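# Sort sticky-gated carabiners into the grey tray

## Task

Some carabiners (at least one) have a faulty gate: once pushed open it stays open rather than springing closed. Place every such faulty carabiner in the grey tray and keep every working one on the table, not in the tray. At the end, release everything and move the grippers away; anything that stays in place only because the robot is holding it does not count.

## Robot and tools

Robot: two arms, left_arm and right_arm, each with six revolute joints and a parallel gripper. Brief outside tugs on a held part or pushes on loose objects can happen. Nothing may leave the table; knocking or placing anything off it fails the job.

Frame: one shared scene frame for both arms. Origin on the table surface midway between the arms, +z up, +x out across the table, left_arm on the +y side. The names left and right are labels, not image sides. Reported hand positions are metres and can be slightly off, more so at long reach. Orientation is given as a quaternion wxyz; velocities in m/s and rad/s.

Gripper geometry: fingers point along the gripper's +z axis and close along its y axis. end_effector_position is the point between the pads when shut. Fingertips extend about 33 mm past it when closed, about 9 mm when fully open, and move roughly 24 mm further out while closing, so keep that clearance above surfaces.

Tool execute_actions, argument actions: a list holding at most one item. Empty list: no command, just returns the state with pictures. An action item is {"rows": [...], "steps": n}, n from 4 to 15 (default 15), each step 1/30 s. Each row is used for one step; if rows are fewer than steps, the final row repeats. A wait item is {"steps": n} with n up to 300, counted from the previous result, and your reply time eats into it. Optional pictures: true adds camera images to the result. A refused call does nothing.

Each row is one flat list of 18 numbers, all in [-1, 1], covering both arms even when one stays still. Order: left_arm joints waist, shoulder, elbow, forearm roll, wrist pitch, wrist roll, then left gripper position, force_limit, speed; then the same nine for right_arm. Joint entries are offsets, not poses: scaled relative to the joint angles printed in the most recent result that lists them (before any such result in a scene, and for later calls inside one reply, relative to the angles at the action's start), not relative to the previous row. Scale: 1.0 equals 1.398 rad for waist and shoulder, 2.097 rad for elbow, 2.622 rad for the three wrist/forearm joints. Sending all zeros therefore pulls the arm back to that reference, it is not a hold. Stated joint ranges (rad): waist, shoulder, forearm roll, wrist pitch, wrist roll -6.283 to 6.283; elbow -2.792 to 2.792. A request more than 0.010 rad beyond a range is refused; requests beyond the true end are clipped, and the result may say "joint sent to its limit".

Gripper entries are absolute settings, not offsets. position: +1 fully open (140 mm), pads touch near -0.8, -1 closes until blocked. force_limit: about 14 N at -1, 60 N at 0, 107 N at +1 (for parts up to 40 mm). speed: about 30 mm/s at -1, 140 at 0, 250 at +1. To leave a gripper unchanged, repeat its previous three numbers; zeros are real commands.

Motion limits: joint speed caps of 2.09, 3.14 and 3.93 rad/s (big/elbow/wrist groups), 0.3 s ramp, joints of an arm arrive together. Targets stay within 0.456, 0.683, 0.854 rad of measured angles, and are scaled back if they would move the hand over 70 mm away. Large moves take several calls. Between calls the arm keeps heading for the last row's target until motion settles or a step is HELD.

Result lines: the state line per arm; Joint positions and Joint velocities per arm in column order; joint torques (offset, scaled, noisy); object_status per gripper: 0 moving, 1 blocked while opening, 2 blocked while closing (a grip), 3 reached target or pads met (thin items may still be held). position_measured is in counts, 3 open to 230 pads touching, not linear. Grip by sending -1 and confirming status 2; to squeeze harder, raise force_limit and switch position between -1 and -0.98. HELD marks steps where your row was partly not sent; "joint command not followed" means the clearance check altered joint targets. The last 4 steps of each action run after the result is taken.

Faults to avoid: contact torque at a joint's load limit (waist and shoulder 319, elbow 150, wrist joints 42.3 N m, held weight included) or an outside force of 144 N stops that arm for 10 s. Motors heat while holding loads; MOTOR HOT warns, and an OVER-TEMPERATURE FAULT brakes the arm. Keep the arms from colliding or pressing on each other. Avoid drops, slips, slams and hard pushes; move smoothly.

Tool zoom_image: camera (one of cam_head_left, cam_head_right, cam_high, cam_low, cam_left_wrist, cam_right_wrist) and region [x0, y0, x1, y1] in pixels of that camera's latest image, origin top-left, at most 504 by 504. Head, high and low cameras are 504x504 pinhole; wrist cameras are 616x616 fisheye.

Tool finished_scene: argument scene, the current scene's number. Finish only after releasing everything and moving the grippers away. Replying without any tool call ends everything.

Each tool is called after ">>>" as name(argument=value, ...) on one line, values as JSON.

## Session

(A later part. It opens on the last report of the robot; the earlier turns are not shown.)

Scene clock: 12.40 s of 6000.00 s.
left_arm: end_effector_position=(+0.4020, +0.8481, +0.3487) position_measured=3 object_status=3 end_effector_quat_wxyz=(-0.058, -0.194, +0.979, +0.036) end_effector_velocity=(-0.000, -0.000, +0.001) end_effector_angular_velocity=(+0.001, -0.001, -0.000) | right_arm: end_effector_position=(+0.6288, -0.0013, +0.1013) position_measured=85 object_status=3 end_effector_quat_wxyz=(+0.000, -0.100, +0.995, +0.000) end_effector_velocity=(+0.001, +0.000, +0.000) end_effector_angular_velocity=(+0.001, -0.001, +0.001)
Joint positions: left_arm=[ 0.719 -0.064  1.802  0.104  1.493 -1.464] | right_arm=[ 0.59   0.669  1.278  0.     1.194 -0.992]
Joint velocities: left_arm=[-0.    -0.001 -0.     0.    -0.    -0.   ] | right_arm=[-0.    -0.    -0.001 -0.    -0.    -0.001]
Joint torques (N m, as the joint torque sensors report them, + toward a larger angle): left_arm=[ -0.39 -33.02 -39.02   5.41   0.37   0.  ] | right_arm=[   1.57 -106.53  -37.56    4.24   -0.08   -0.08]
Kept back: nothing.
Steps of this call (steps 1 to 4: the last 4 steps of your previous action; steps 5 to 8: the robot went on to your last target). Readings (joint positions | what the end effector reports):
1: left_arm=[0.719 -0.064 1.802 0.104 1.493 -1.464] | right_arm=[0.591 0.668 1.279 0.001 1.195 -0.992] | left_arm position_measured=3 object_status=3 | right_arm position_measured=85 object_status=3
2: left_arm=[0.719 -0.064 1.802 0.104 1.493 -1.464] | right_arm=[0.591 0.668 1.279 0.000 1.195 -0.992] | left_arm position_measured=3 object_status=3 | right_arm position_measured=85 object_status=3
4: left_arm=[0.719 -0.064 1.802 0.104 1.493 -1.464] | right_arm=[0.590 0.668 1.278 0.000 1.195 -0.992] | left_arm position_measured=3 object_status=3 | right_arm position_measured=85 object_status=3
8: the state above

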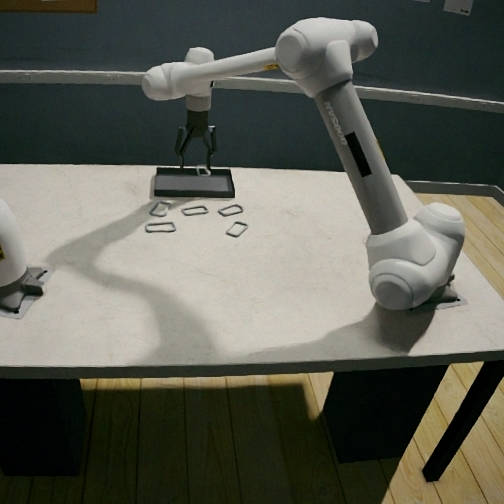

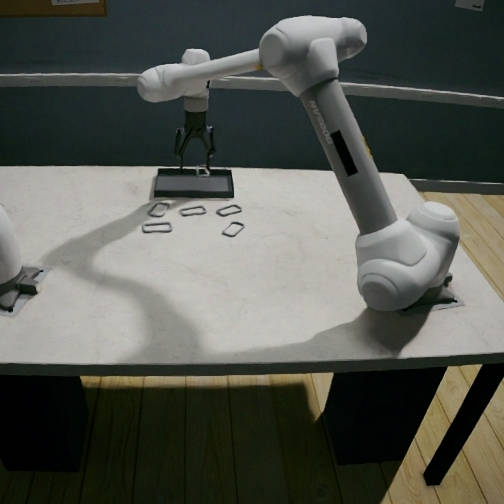

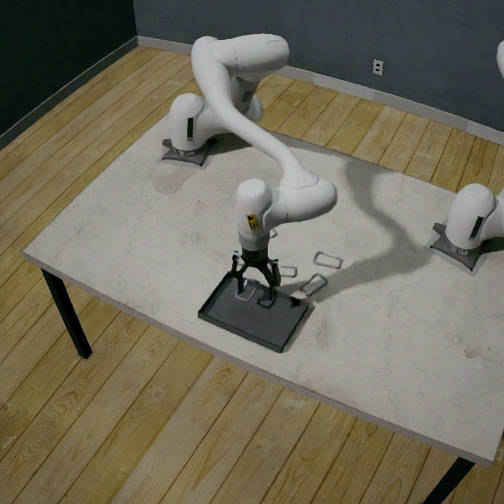

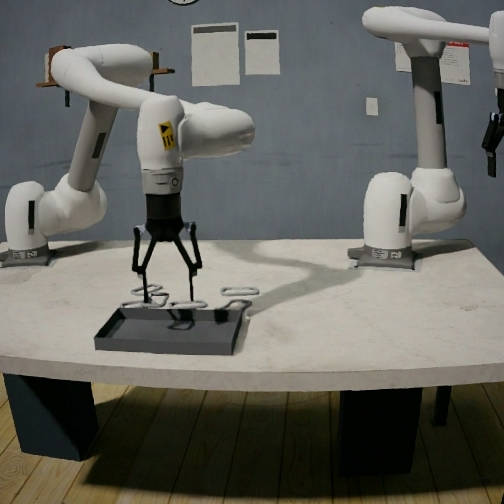

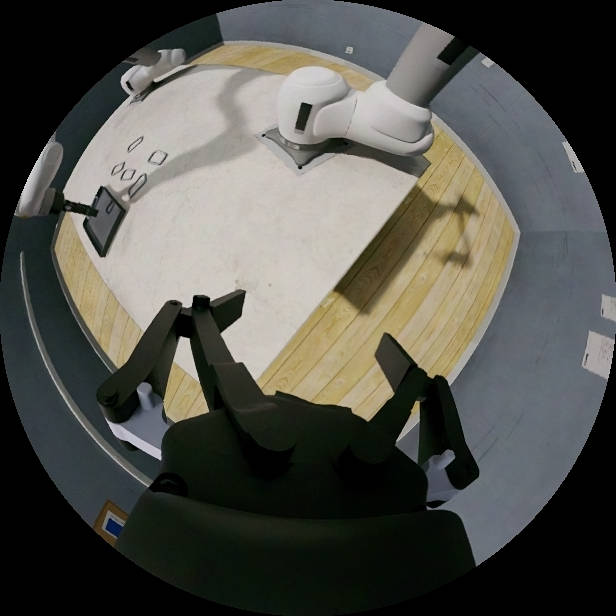

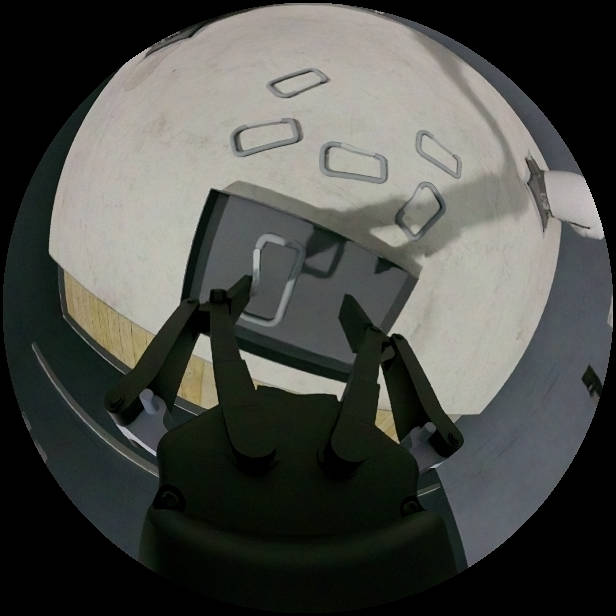

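>>> execute_actions(actions=[{"rows":[[0,0,0,0,0,0,1,0,0,0.0136,0.02,-0.012,0,-0.004,0.007,0.35,0,-0.5],[0,0,0,0,0,0,1,0,0,0.0136,0.02,-0.012,0,-0.004,0.007,0.35,0,-0.5],[0,0,0,0,0,0,1,0,0,0.0136,0.02,-0.012,0,-0.004,0.007,0.35,0,-0.5],[0,0,0,0,0,0,1,0,0,0.0136,0.052,-0.015,0,-0.0154,0.007,0.35,0,-0.5]],"steps":15}])

>>> execute_actions(actions=[{"steps":8}], pictures=true)

Scene clock: 13.00 s of 6000.00 s.
left_arm: end_effector_position=(+0.4020, +0.8481, +0.3487) position_measured=3 object_status=3 end_effector_quat_wxyz=(-0.058, -0.194, +0.979, +0.036) end_effector_velocity=(-0.000, +0.000, -0.000) end_effector_angular_velocity=(-0.000, +0.000, +0.002) | right_arm: end_effector_position=(+0.6335, +0.0276, +0.0526) position_measured=85 object_status=3 end_effector_quat_wxyz=(-0.000, -0.100, +0.995, +0.000) end_effector_velocity=(+0.005, +0.011, -0.021) end_effector_angular_velocity=(+0.005, -0.004, -0.000)
Joint positions: left_arm=[ 0.719 -0.064  1.802  0.104  1.493 -1.464] | right_arm=[ 0.609  0.739  1.247  0.     1.156 -0.974]
Joint velocities: left_arm=[ 0.001  0.001 -0.    -0.     0.    -0.001] | right_arm=[ 0.004  0.029 -0.012  0.001 -0.023  0.005]
Joint torques (N m, as the joint torque sensors report them, + toward a larger angle): left_arm=[  0.12 -32.52 -39.04   5.43   0.39   0.06] | right_arm=[   2.54 -116.67  -39.78    4.18   -0.06   -0.29]
Steps of this call (steps 1 to 7: the robot went on to your last target; steps 8 to 18: the first 11 steps of this action). Readings (joint positions | what the end effector reports):
8: left_arm=[0.719 -0.064 1.802 0.104 1.493 -1.464] | right_arm=[0.590 0.669 1.278 0.000 1.194 -0.992] | left_arm position_measured=3 object_status=3 | right_arm position_measured=85 object_status=3
9: left_arm=[0.719 -0.064 1.802 0.104 1.493 -1.464] | right_arm=[0.592 0.672 1.274 0.000 1.193 -0.991] | left_arm position_measured=3 object_status=3 | right_arm position_measured=85 object_status=3
11: left_arm=[0.719 -0.064 1.802 0.104 1.493 -1.464] | right_arm=[0.602 0.687 1.262 0.000 1.188 -0.981] | left_arm position_measured=3 object_status=3 | right_arm position_measured=85 object_status=3
15: left_arm=[0.719 -0.064 1.802 0.104 1.493 -1.464] | right_arm=[0.608 0.729 1.250 0.000 1.162 -0.975] | left_arm position_measured=3 object_status=3 | right_arm position_measured=85 object_status=3
18: the state above

Scene clock: 13.27 s of 6000.00 s.
left_arm: end_effector_position=(+0.4020, +0.8481, +0.3487) position_measured=3 object_status=3 end_effector_quat_wxyz=(-0.058, -0.194, +0.979, +0.036) end_effector_velocity=(+0.000, -0.001, +0.000) end_effector_angular_velocity=(+0.000, -0.000, -0.001) | right_arm: end_effector_position=(+0.6337, +0.0283, +0.0509) position_measured=85 object_status=3 end_effector_quat_wxyz=(-0.000, -0.100, +0.995, +0.000) end_effector_velocity=(-0.001, +0.001, -0.002) end_effector_angular_velocity=(-0.001, +0.002, +0.000)
Joint positions: left_arm=[ 0.719 -0.064  1.802  0.104  1.493 -1.464] | right_arm=[ 0.609  0.741  1.246  0.     1.154 -0.974]
Joint velocities: left_arm=[-0.002 -0.     0.    -0.     0.    -0.001] | right_arm=[ 0.001  0.002  0.     0.001 -0.001  0.   ]
Joint torques (N m, as the joint torque sensors report them, + toward a larger angle): left_arm=[ -0.17 -32.21 -39.41   5.32   0.37   0.11] | right_arm=[   3.98 -110.55  -37.49    4.49   -0.45   -0.36]
Kept back: nothing.
Steps of this call (steps 1 to 4: the last 4 steps of your previous action; steps 5 to 8: the robot went on to your last target). Readings (joint positions | what the end effector reports):
1: left_arm=[0.719 -0.064 1.802 0.104 1.493 -1.464] | right_arm=[0.609 0.740 1.247 0.000 1.155 -0.974] | left_arm position_measured=3 object_status=3 | right_arm position_measured=85 object_status=3
2: left_arm=[0.719 -0.064 1.802 0.104 1.493 -1.464] | right_arm=[0.609 0.740 1.247 0.000 1.155 -0.974] | left_arm position_measured=3 object_status=3 | right_arm position_measured=85 object_status=3
4: left_arm=[0.719 -0.064 1.802 0.104 1.493 -1.464] | right_arm=[0.609 0.741 1.246 0.000 1.154 -0.974] | left_arm position_measured=3 object_status=3 | right_arm position_measured=85 object_status=3
8: the state above

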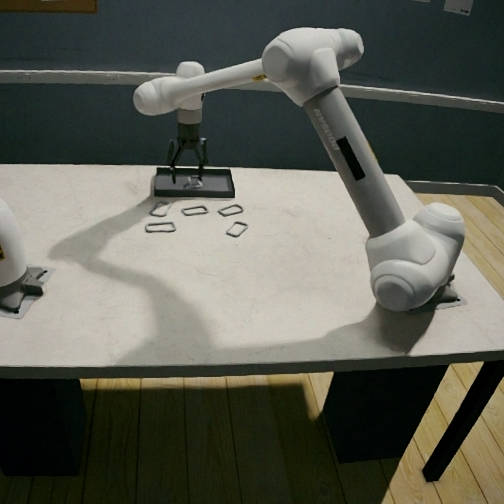

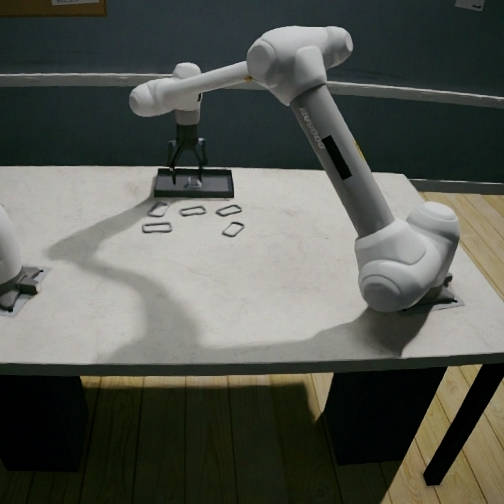

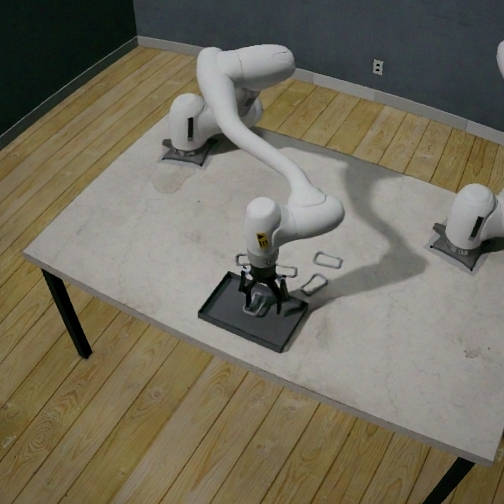

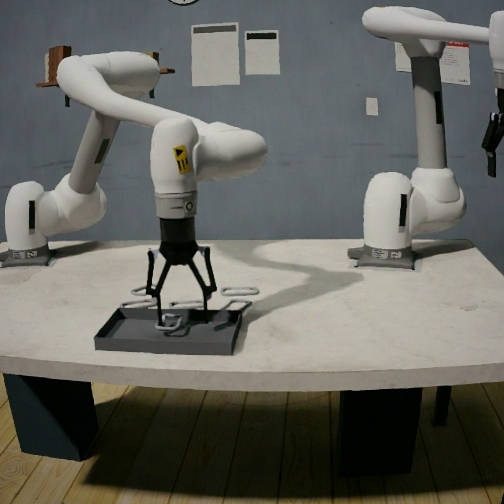

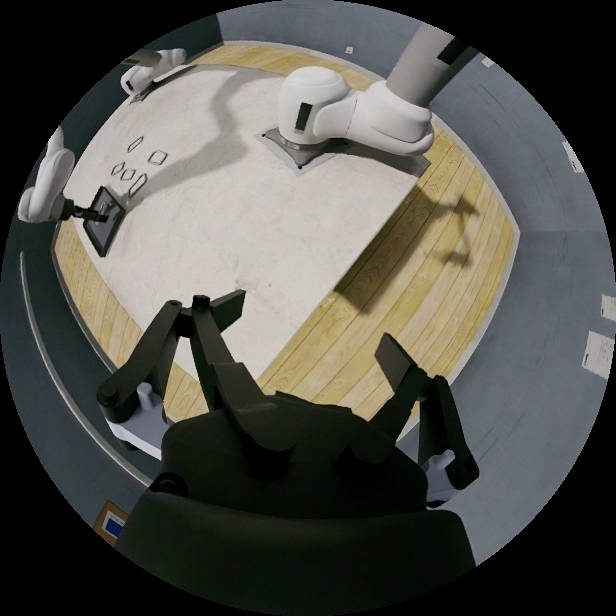

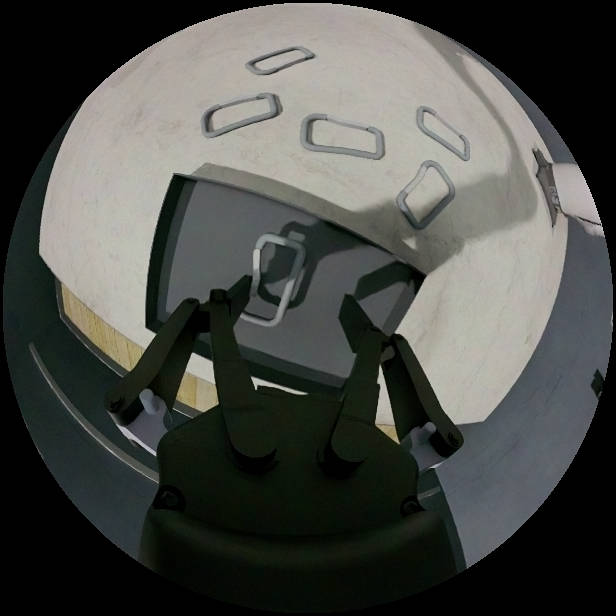

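>>> execute_actions(actions=[{"rows":[[0,0,0,0,0,0,1,0,0,0,0.003,0.0015,0,-0.003,0,0.35,0,-0.5],[0,0,0,0,0,0,1,0,0,0,0.003,0.0015,0,-0.003,0,0.35,0,-0.5],[0,0,0,0,0,0,1,0,0,0.0066,-0.011,0.018,0,-0.008,0.0037,0.35,0,-0.5],[0,0,0,0,0,0,1,0,0,0.0066,-0.011,0.018,0,-0.008,0.0037,0.35,0,-0.5],[0,0,0,0,0,0,1,0,0,0.0132,-0.024,0.034,0,-0.014,0.0074,0.35,0,-0.5],[0,0,0,0,0,0,1,0,0,0.0132,-0.024,0.034,0,-0.014,0.0074,0.35,0,-0.5],[0,0,0,0,0,0,1,0,0,0.0198,-0.038,0.0504,0,-0.0198,0.011,0.35,0,-0.5]],"steps":15}])

>>> execute_actions(actions=[{"steps":8}], pictures=true)

>>> zoom_image(camera="cam_right_wrist", region=[200,170,400,370])

Scene clock: 13.93 s of 6000.00 s.
left_arm: end_effector_position=(+0.4020, +0.8481, +0.3487) position_measured=3 object_status=3 end_effector_quat_wxyz=(-0.058, -0.194, +0.979, +0.036) end_effector_velocity=(-0.000, +0.000, +0.000) end_effector_angular_velocity=(+0.000, -0.000, -0.000) | right_arm: end_effector_position=(+0.5937, +0.0191, +0.0460) position_measured=85 object_status=3 end_effector_quat_wxyz=(-0.001, -0.100, +0.995, -0.000) end_effector_velocity=(-0.088, -0.023, +0.001) end_effector_angular_velocity=(+0.001, -0.001, -0.001)
Joint positions: left_arm=[ 0.719 -0.064  1.802  0.104  1.493 -1.464] | right_arm=[ 0.634  0.695  1.34   0.     1.108 -0.948]
Joint velocities: left_arm=[ 0.001 -0.    -0.     0.     0.     0.001] | right_arm=[ 0.055 -0.113  0.201 -0.    -0.09   0.056]
Joint torques (N m, as the joint torque sensors report them, + toward a larger angle): left_arm=[ -0.68 -31.77 -39.1    5.5    0.38   0.05] | right_arm=[ -8.14 -93.9  -38.59   4.21  -0.29  -0.17]
Steps of this call (steps 1 to 9: the robot went on to your last target; steps 10 to 20: the first 11 steps of this action). Readings (joint positions | what the end effector reports):
10: left_arm=[0.719 -0.064 1.802 0.104 1.493 -1.464] | right_arm=[0.609 0.741 1.246 0.000 1.154 -0.974] | left_arm position_measured=3 object_status=3 | right_arm position_measured=85 object_status=3
11: left_arm=[0.719 -0.064 1.802 0.104 1.493 -1.464] | right_arm=[0.609 0.742 1.247 0.000 1.152 -0.974] | left_arm position_measured=3 object_status=3 | right_arm position_measured=85 object_status=3
13: left_arm=[0.719 -0.064 1.802 0.104 1.493 -1.464] | right_arm=[0.610 0.742 1.253 0.000 1.146 -0.973] | left_arm position_measured=3 object_status=3 | right_arm position_measured=85 object_status=3
17: left_arm=[0.719 -0.064 1.802 0.104 1.493 -1.464] | right_arm=[0.624 0.715 1.304 0.000 1.124 -0.959] | left_arm position_measured=3 object_status=3 | right_arm position_measured=85 object_status=3
20: the state above

Scene clock: 14.20 s of 6000.00 s.
left_arm: end_effector_position=(+0.4020, +0.8481, +0.3487) position_measured=3 object_status=3 end_effector_quat_wxyz=(-0.058, -0.194, +0.979, +0.036) end_effector_velocity=(-0.000, -0.000, +0.000) end_effector_angular_velocity=(+0.001, -0.001, +0.000) | right_arm: end_effector_position=(+0.5889, +0.0176, +0.0459) position_measured=85 object_status=3 end_effector_quat_wxyz=(-0.000, -0.100, +0.995, -0.000) end_effector_velocity=(-0.001, -0.001, +0.001) end_effector_angular_velocity=(+0.001, -0.000, -0.001)
Joint positions: left_arm=[ 0.719 -0.064  1.802  0.104  1.493 -1.464] | right_arm=[ 0.637  0.688  1.352  0.     1.102 -0.945]
Joint velocities: left_arm=[-0.    -0.001 -0.     0.     0.    -0.   ] | right_arm=[ 0.001 -0.003  0.003  0.    -0.001  0.001]
Joint torques (N m, as the joint torque sensors report them, + toward a larger angle): left_arm=[  0.57 -31.84 -38.99   5.35   0.33   0.03] | right_arm=[   2.71 -103.58  -34.78    4.07    0.05   -0.5 ]
Kept back: nothing.
Steps of this call (steps 1 to 4: the last 4 steps of your previous action; steps 5 to 8: the robot went on to your last target). Readings (joint positions | what the end effector reports):
1: left_arm=[0.719 -0.064 1.802 0.104 1.493 -1.464] | right_arm=[0.635 0.692 1.345 0.000 1.105 -0.947] | left_arm position_measured=3 object_status=3 | right_arm position_measured=85 object_status=3
2: left_arm=[0.719 -0.064 1.802 0.104 1.493 -1.464] | right_arm=[0.636 0.690 1.348 0.000 1.104 -0.946] | left_arm position_measured=3 object_status=3 | right_arm position_measured=85 object_status=3
4: left_arm=[0.719 -0.064 1.802 0.104 1.493 -1.464] | right_arm=[0.636 0.689 1.351 0.000 1.103 -0.946] | left_arm position_measured=3 object_status=3 | right_arm position_measured=85 object_status=3
8: the state above

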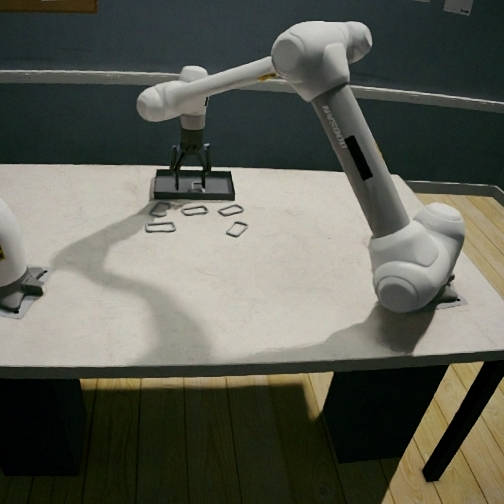

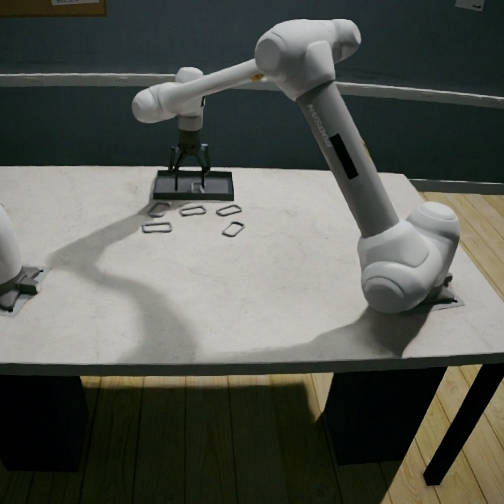

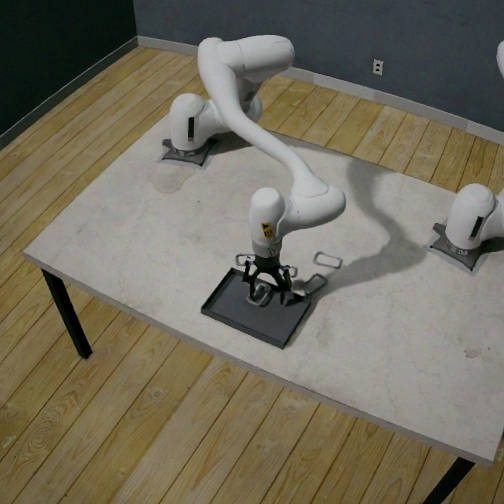

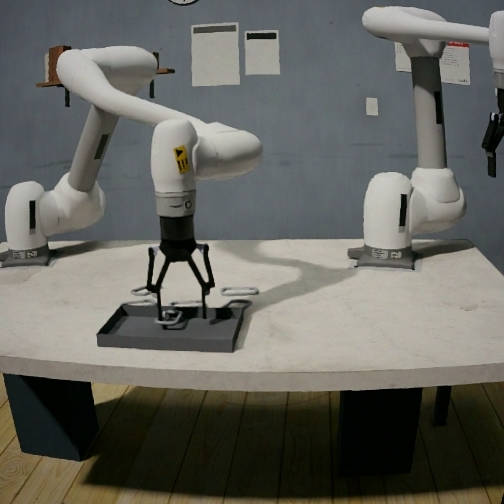

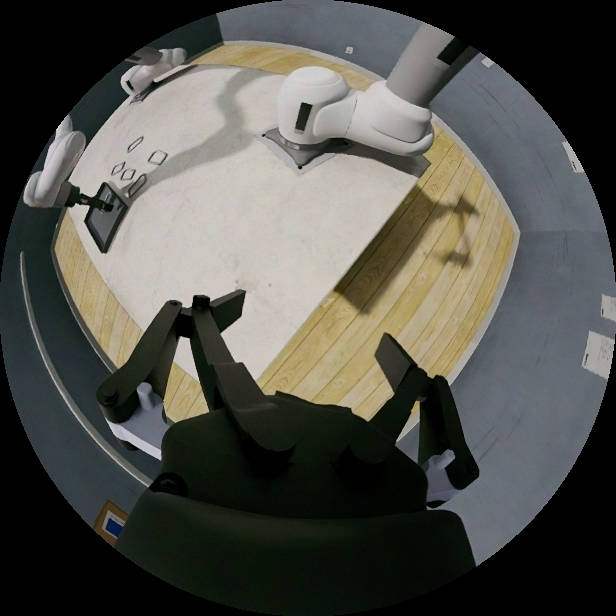

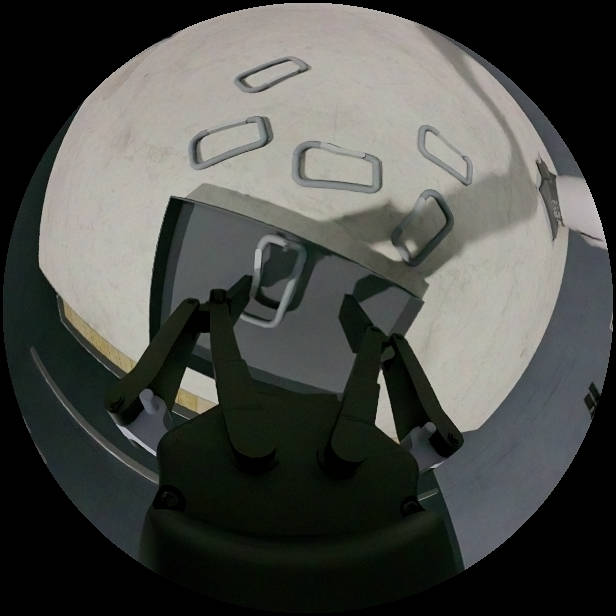

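Region (200, 170, 400, 370) of cam_right_wrist's 616x616 image, scaled by 2.520, with more detail than that image has.

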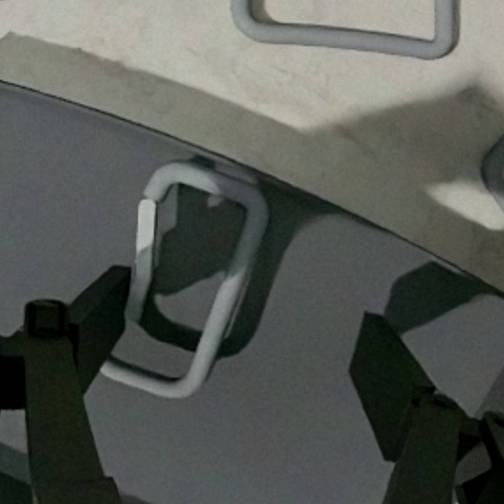

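>>> execute_actions(actions=[{"rows":[[0,0,0,0,0,0,1,0,0,0,0,0,0,0,0,0.7,1,1]],"steps":10}])

>>> execute_actions(actions=[{"steps":4}], pictures=true)

Scene clock: 14.87 s of 6000.00 s.
left_arm: end_effector_position=(+0.4020, +0.8481, +0.3487) position_measured=3 object_status=3 end_effector_quat_wxyz=(-0.058, -0.194, +0.979, +0.036) end_effector_velocity=(-0.000, +0.001, -0.000) end_effector_angular_velocity=(+0.000, +0.000, +0.001) | right_arm: end_effector_position=(+0.5888, +0.0176, +0.0459) position_measured=41 object_status=0 end_effector_quat_wxyz=(-0.000, -0.100, +0.995, -0.000) end_effector_velocity=(-0.000, -0.000, +0.001) end_effector_angular_velocity=(-0.000, -0.000, +0.001)
Joint positions: left_arm=[ 0.719 -0.064  1.802  0.104  1.493 -1.464] | right_arm=[ 0.637  0.688  1.352  0.     1.102 -0.945]
Joint velocities: left_arm=[ 0.001  0.    -0.     0.     0.     0.   ] | right_arm=[ 0.    -0.001  0.001 -0.     0.    -0.001]
Joint torques (N m, as the joint torque sensors report them, + toward a larger angle): left_arm=[ -0.45 -32.4  -39.36   5.44   0.31  -0.03] | right_arm=[   4.15 -107.26  -36.54    3.89   -0.06   -0.18]
Steps of this call (steps 1 to 14: the robot went on to your last target; steps 15 to 20: the first 6 steps of this action). Readings (joint positions | what the end effector reports):
15: left_arm=[0.719 -0.064 1.802 0.104 1.493 -1.464] | right_arm=[0.637 0.688 1.352 0.000 1.102 -0.945] | left_arm position_measured=3 object_status=3 | right_arm position_measured=85 object_status=0
16: left_arm=[0.719 -0.064 1.802 0.104 1.493 -1.464] | right_arm=[0.637 0.688 1.352 0.000 1.102 -0.945] | left_arm position_measured=3 object_status=3 | right_arm position_measured=80 object_status=0
18: left_arm=[0.719 -0.064 1.802 0.104 1.493 -1.464] | right_arm=[0.637 0.688 1.352 0.000 1.102 -0.945] | left_arm position_measured=3 object_status=3 | right_arm position_measured=54 object_status=0
20: the state above

Scene clock: 15.00 s of 6000.00 s.
left_arm: end_effector_position=(+0.4020, +0.8481, +0.3487) position_measured=3 object_status=3 end_effector_quat_wxyz=(-0.058, -0.194, +0.979, +0.036) end_effector_velocity=(-0.000, -0.000, +0.001) end_effector_angular_velocity=(+0.001, -0.001, -0.000) | right_arm: end_effector_position=(+0.5889, +0.0177, +0.0460) position_measured=41 object_status=0 end_effector_quat_wxyz=(-0.000, -0.100, +0.995, -0.000) end_effector_velocity=(+0.000, -0.000, -0.000) end_effector_angular_velocity=(-0.000, -0.000, +0.001)
Joint positions: left_arm=[ 0.719 -0.064  1.802  0.104  1.493 -1.464] | right_arm=[ 0.637  0.688  1.352  0.     1.102 -0.945]
Joint velocities: left_arm=[-0.    -0.001 -0.    -0.    -0.    -0.   ] | right_arm=[-0.     0.    -0.    -0.     0.    -0.001]
Joint torques (N m, as the joint torque sensors report them, + toward a larger angle): left_arm=[ -0.14 -31.79 -38.84   5.41   0.34  -0.06] | right_arm=[   4.35 -103.42  -36.36    4.31   -0.3    -0.24]
Kept back: nothing.
Steps of this call (steps 1 to 4: the last 4 steps of your previous action). Readings (joint positions | what the end effector reports):
1: left_arm=[0.719 -0.064 1.802 0.104 1.493 -1.464] | right_arm=[0.637 0.688 1.352 0.000 1.102 -0.945] | left_arm position_measured=3 object_status=3 | right_arm position_measured=41 object_status=0
2: left_arm=[0.719 -0.064 1.802 0.104 1.493 -1.464] | right_arm=[0.637 0.688 1.352 0.000 1.102 -0.945] | left_arm position_measured=3 object_status=3 | right_arm position_measured=41 object_status=0
4: the state above

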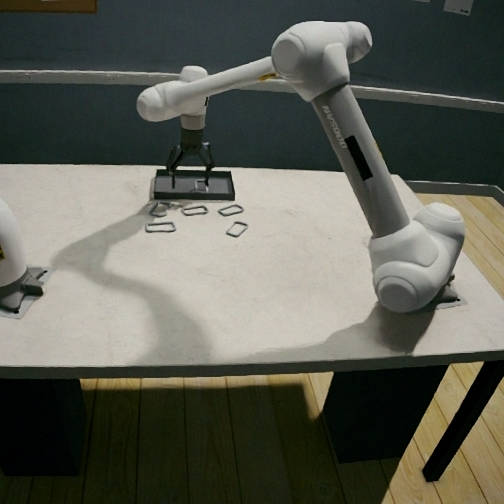

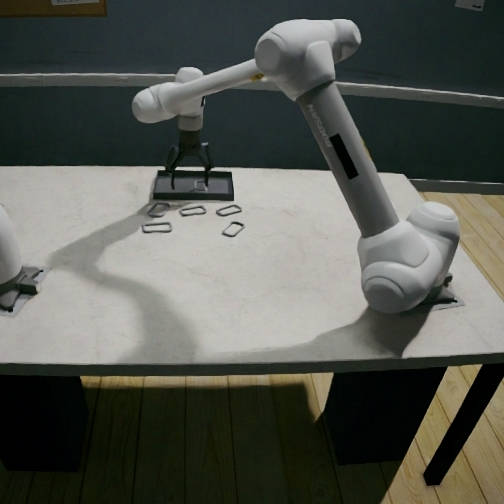

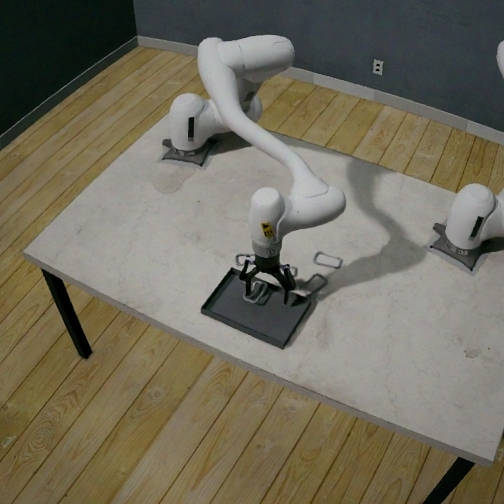

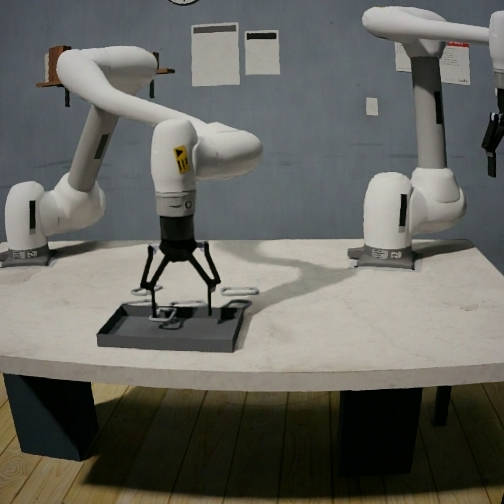

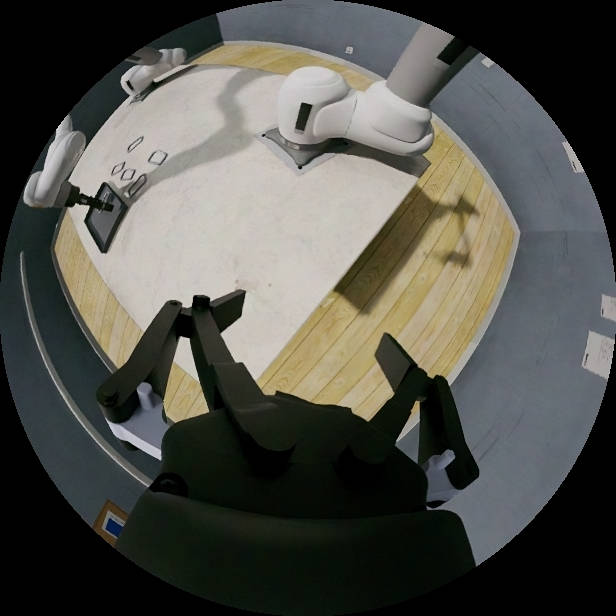

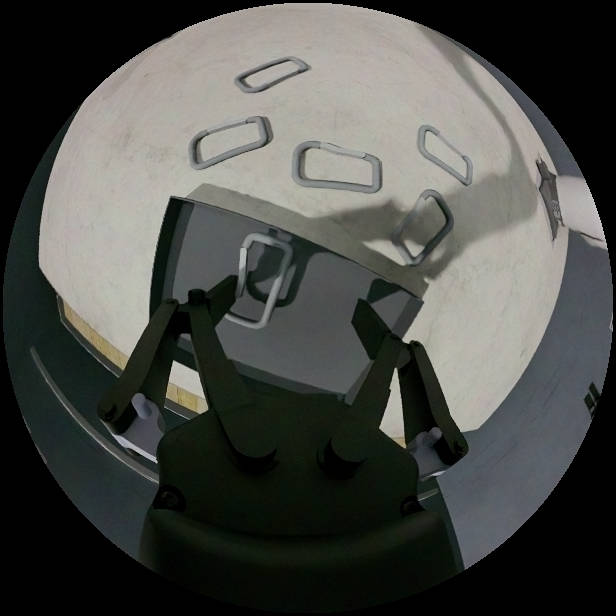

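>>> execute_actions(actions=[{"rows":[[0,0,0,0,0,0,1,0,0,0,-0.004,-0.002,0,0.004,0,-0.47,0,0]],"steps":15}])

>>> execute_actions(actions=[{"steps":12}], pictures=true)

>>> zoom_image(camera="cam_right_wrist", region=[200,170,400,370])

Scene clock: 15.67 s of 6000.00 s.
left_arm: end_effector_position=(+0.4020, +0.8481, +0.3487) position_measured=3 object_status=3 end_effector_quat_wxyz=(-0.058, -0.194, +0.979, +0.036) end_effector_velocity=(+0.000, -0.000, +0.000) end_effector_angular_velocity=(+0.001, +0.000, -0.001) | right_arm: end_effector_position=(+0.5886, +0.0173, +0.0530) position_measured=112 object_status=0 end_effector_quat_wxyz=(-0.001, -0.100, +0.995, -0.000) end_effector_velocity=(+0.000, +0.000, +0.003) end_effector_angular_velocity=(+0.001, -0.001, -0.000)
Joint positions: left_arm=[ 0.719 -0.064  1.802  0.104  1.493 -1.464] | right_arm=[ 0.637  0.683  1.348  0.     1.113 -0.945]
Joint velocities: left_arm=[-0.002  0.    -0.     0.001  0.    -0.   ] | right_arm=[ 0.    -0.003 -0.001 -0.     0.002  0.   ]
Joint torques (N m, as the joint torque sensors report them, + toward a larger angle): left_arm=[ -0.5  -32.48 -39.29   5.37   0.38   0.1 ] | right_arm=[   2.53 -104.04  -36.37    4.14   -0.04   -0.33]
Steps of this call (steps 1 to 9: the robot went on to your last target; steps 10 to 20: the first 11 steps of this action). Readings (joint positions | what the end effector reports):
10: left_arm=[0.719 -0.064 1.802 0.104 1.493 -1.464] | right_arm=[0.637 0.688 1.352 0.000 1.102 -0.945] | left_arm position_measured=3 object_status=3 | right_arm position_measured=41 object_status=0
11: left_arm=[0.719 -0.064 1.802 0.104 1.493 -1.464] | right_arm=[0.637 0.688 1.351 0.000 1.105 -0.945] | left_arm position_measured=3 object_status=3 | right_arm position_measured=43 object_status=0
13: left_arm=[0.719 -0.064 1.802 0.104 1.493 -1.464] | right_arm=[0.637 0.685 1.349 0.000 1.110 -0.945] | left_arm position_measured=3 object_status=3 | right_arm position_measured=58 object_status=0
17: left_arm=[0.719 -0.064 1.802 0.104 1.493 -1.464] | right_arm=[0.637 0.683 1.348 0.000 1.112 -0.945] | left_arm position_measured=3 object_status=3 | right_arm position_measured=89 object_status=0
20: the state above

Scene clock: 16.07 s of 6000.00 s.
left_arm: end_effector_position=(+0.4020, +0.8481, +0.3487) position_measured=3 object_status=3 end_effector_quat_wxyz=(-0.058, -0.194, +0.979, +0.036) end_effector_velocity=(+0.000, -0.000, -0.000) end_effector_angular_velocity=(-0.001, -0.000, -0.000) | right_arm: end_effector_position=(+0.5886, +0.0173, +0.0531) position_measured=188 object_status=0 end_effector_quat_wxyz=(-0.001, -0.100, +0.995, -0.000) end_effector_velocity=(-0.000, +0.001, +0.002) end_effector_angular_velocity=(+0.002, -0.001, +0.000)
Joint positions: left_arm=[ 0.719 -0.064  1.802  0.104  1.493 -1.464] | right_arm=[ 0.637  0.683  1.348  0.     1.113 -0.945]
Joint velocities: left_arm=[-0.     0.001  0.    -0.001 -0.     0.   ] | right_arm=[ 0.    -0.002 -0.     0.001 -0.     0.   ]
Joint torques (N m, as the joint torque sensors report them, + toward a larger angle): left_arm=[ -0.15 -32.26 -39.41   5.51   0.44   0.04] | right_arm=[   2.49 -104.97  -36.19    4.02   -0.14   -0.25]
Kept back: nothing.
Steps of this call (steps 1 to 4: the last 4 steps of your previous action; steps 5 to 12: the robot went on to your last target). Readings (joint positions | what the end effector reports):
1: left_arm=[0.719 -0.064 1.802 0.104 1.493 -1.464] | right_arm=[0.637 0.683 1.348 0.000 1.113 -0.945] | left_arm position_measured=3 object_status=3 | right_arm position_measured=119 object_status=0
2: left_arm=[0.719 -0.064 1.802 0.104 1.493 -1.464] | right_arm=[0.637 0.683 1.348 0.000 1.113 -0.945] | left_arm position_measured=3 object_status=3 | right_arm position_measured=127 object_status=0
4: left_arm=[0.719 -0.064 1.802 0.104 1.493 -1.464] | right_arm=[0.637 0.683 1.348 0.000 1.113 -0.945] | left_arm position_measured=3 object_status=3 | right_arm position_measured=142 object_status=0
8: left_arm=[0.719 -0.064 1.802 0.104 1.493 -1.464] | right_arm=[0.637 0.683 1.348 0.000 1.113 -0.945] | left_arm position_measured=3 object_status=3 | right_arm position_measured=172 object_status=0
12: the state above

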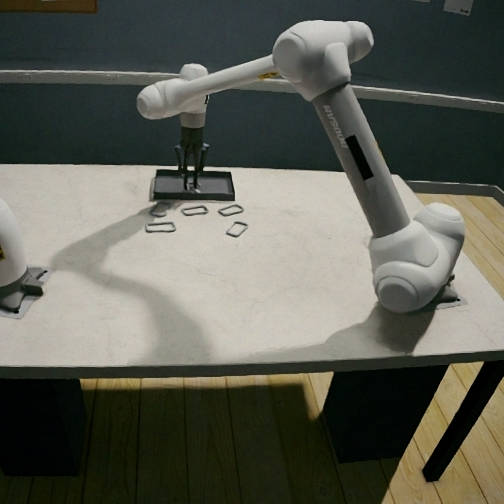

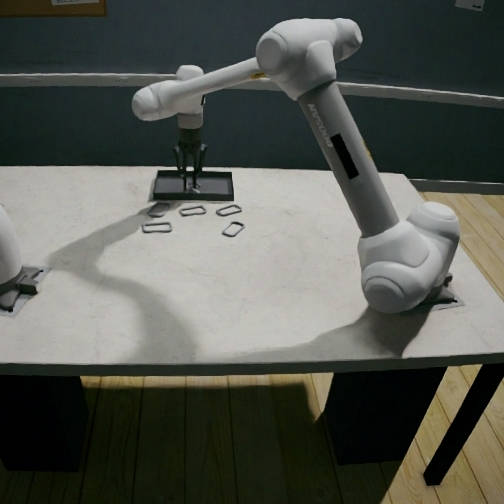

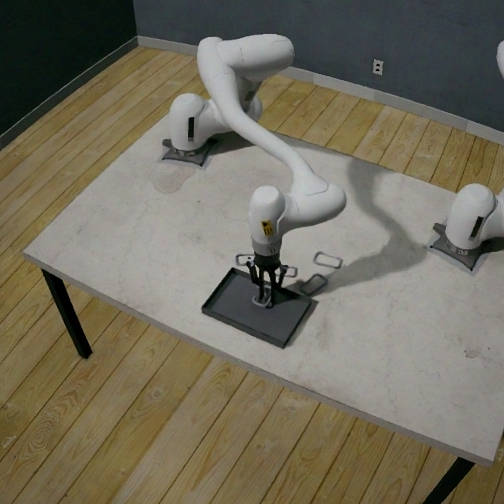

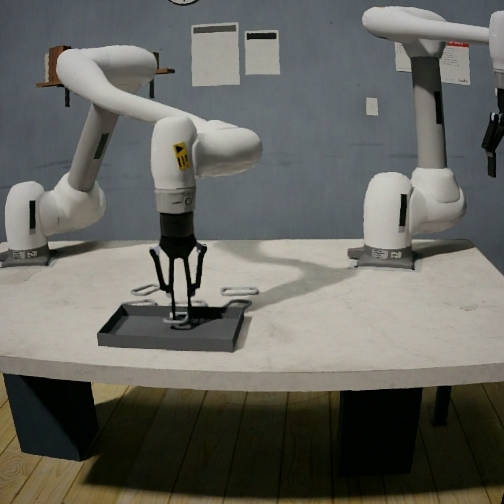

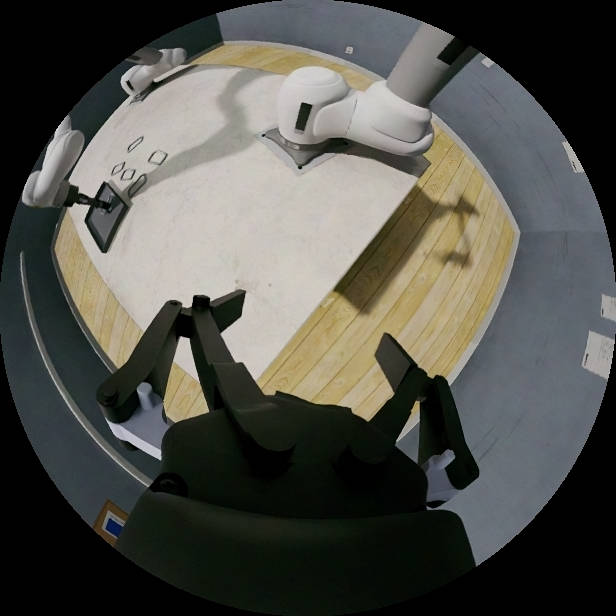

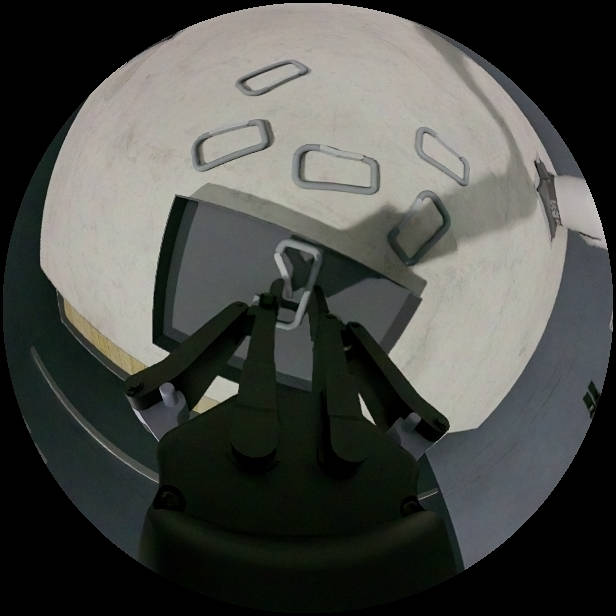

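Region (200, 170, 400, 370) of cam_right_wrist's 616x616 image, scaled by 2.520, with more detail than that image has.

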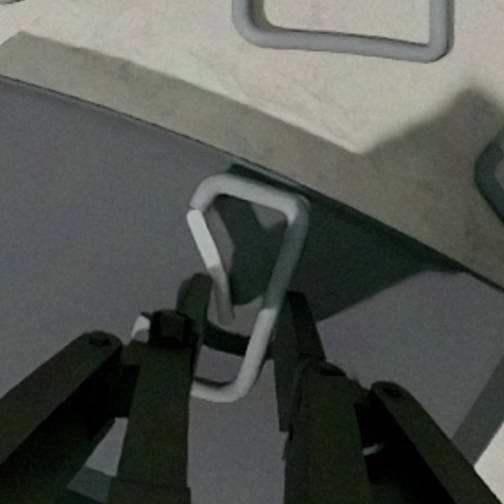

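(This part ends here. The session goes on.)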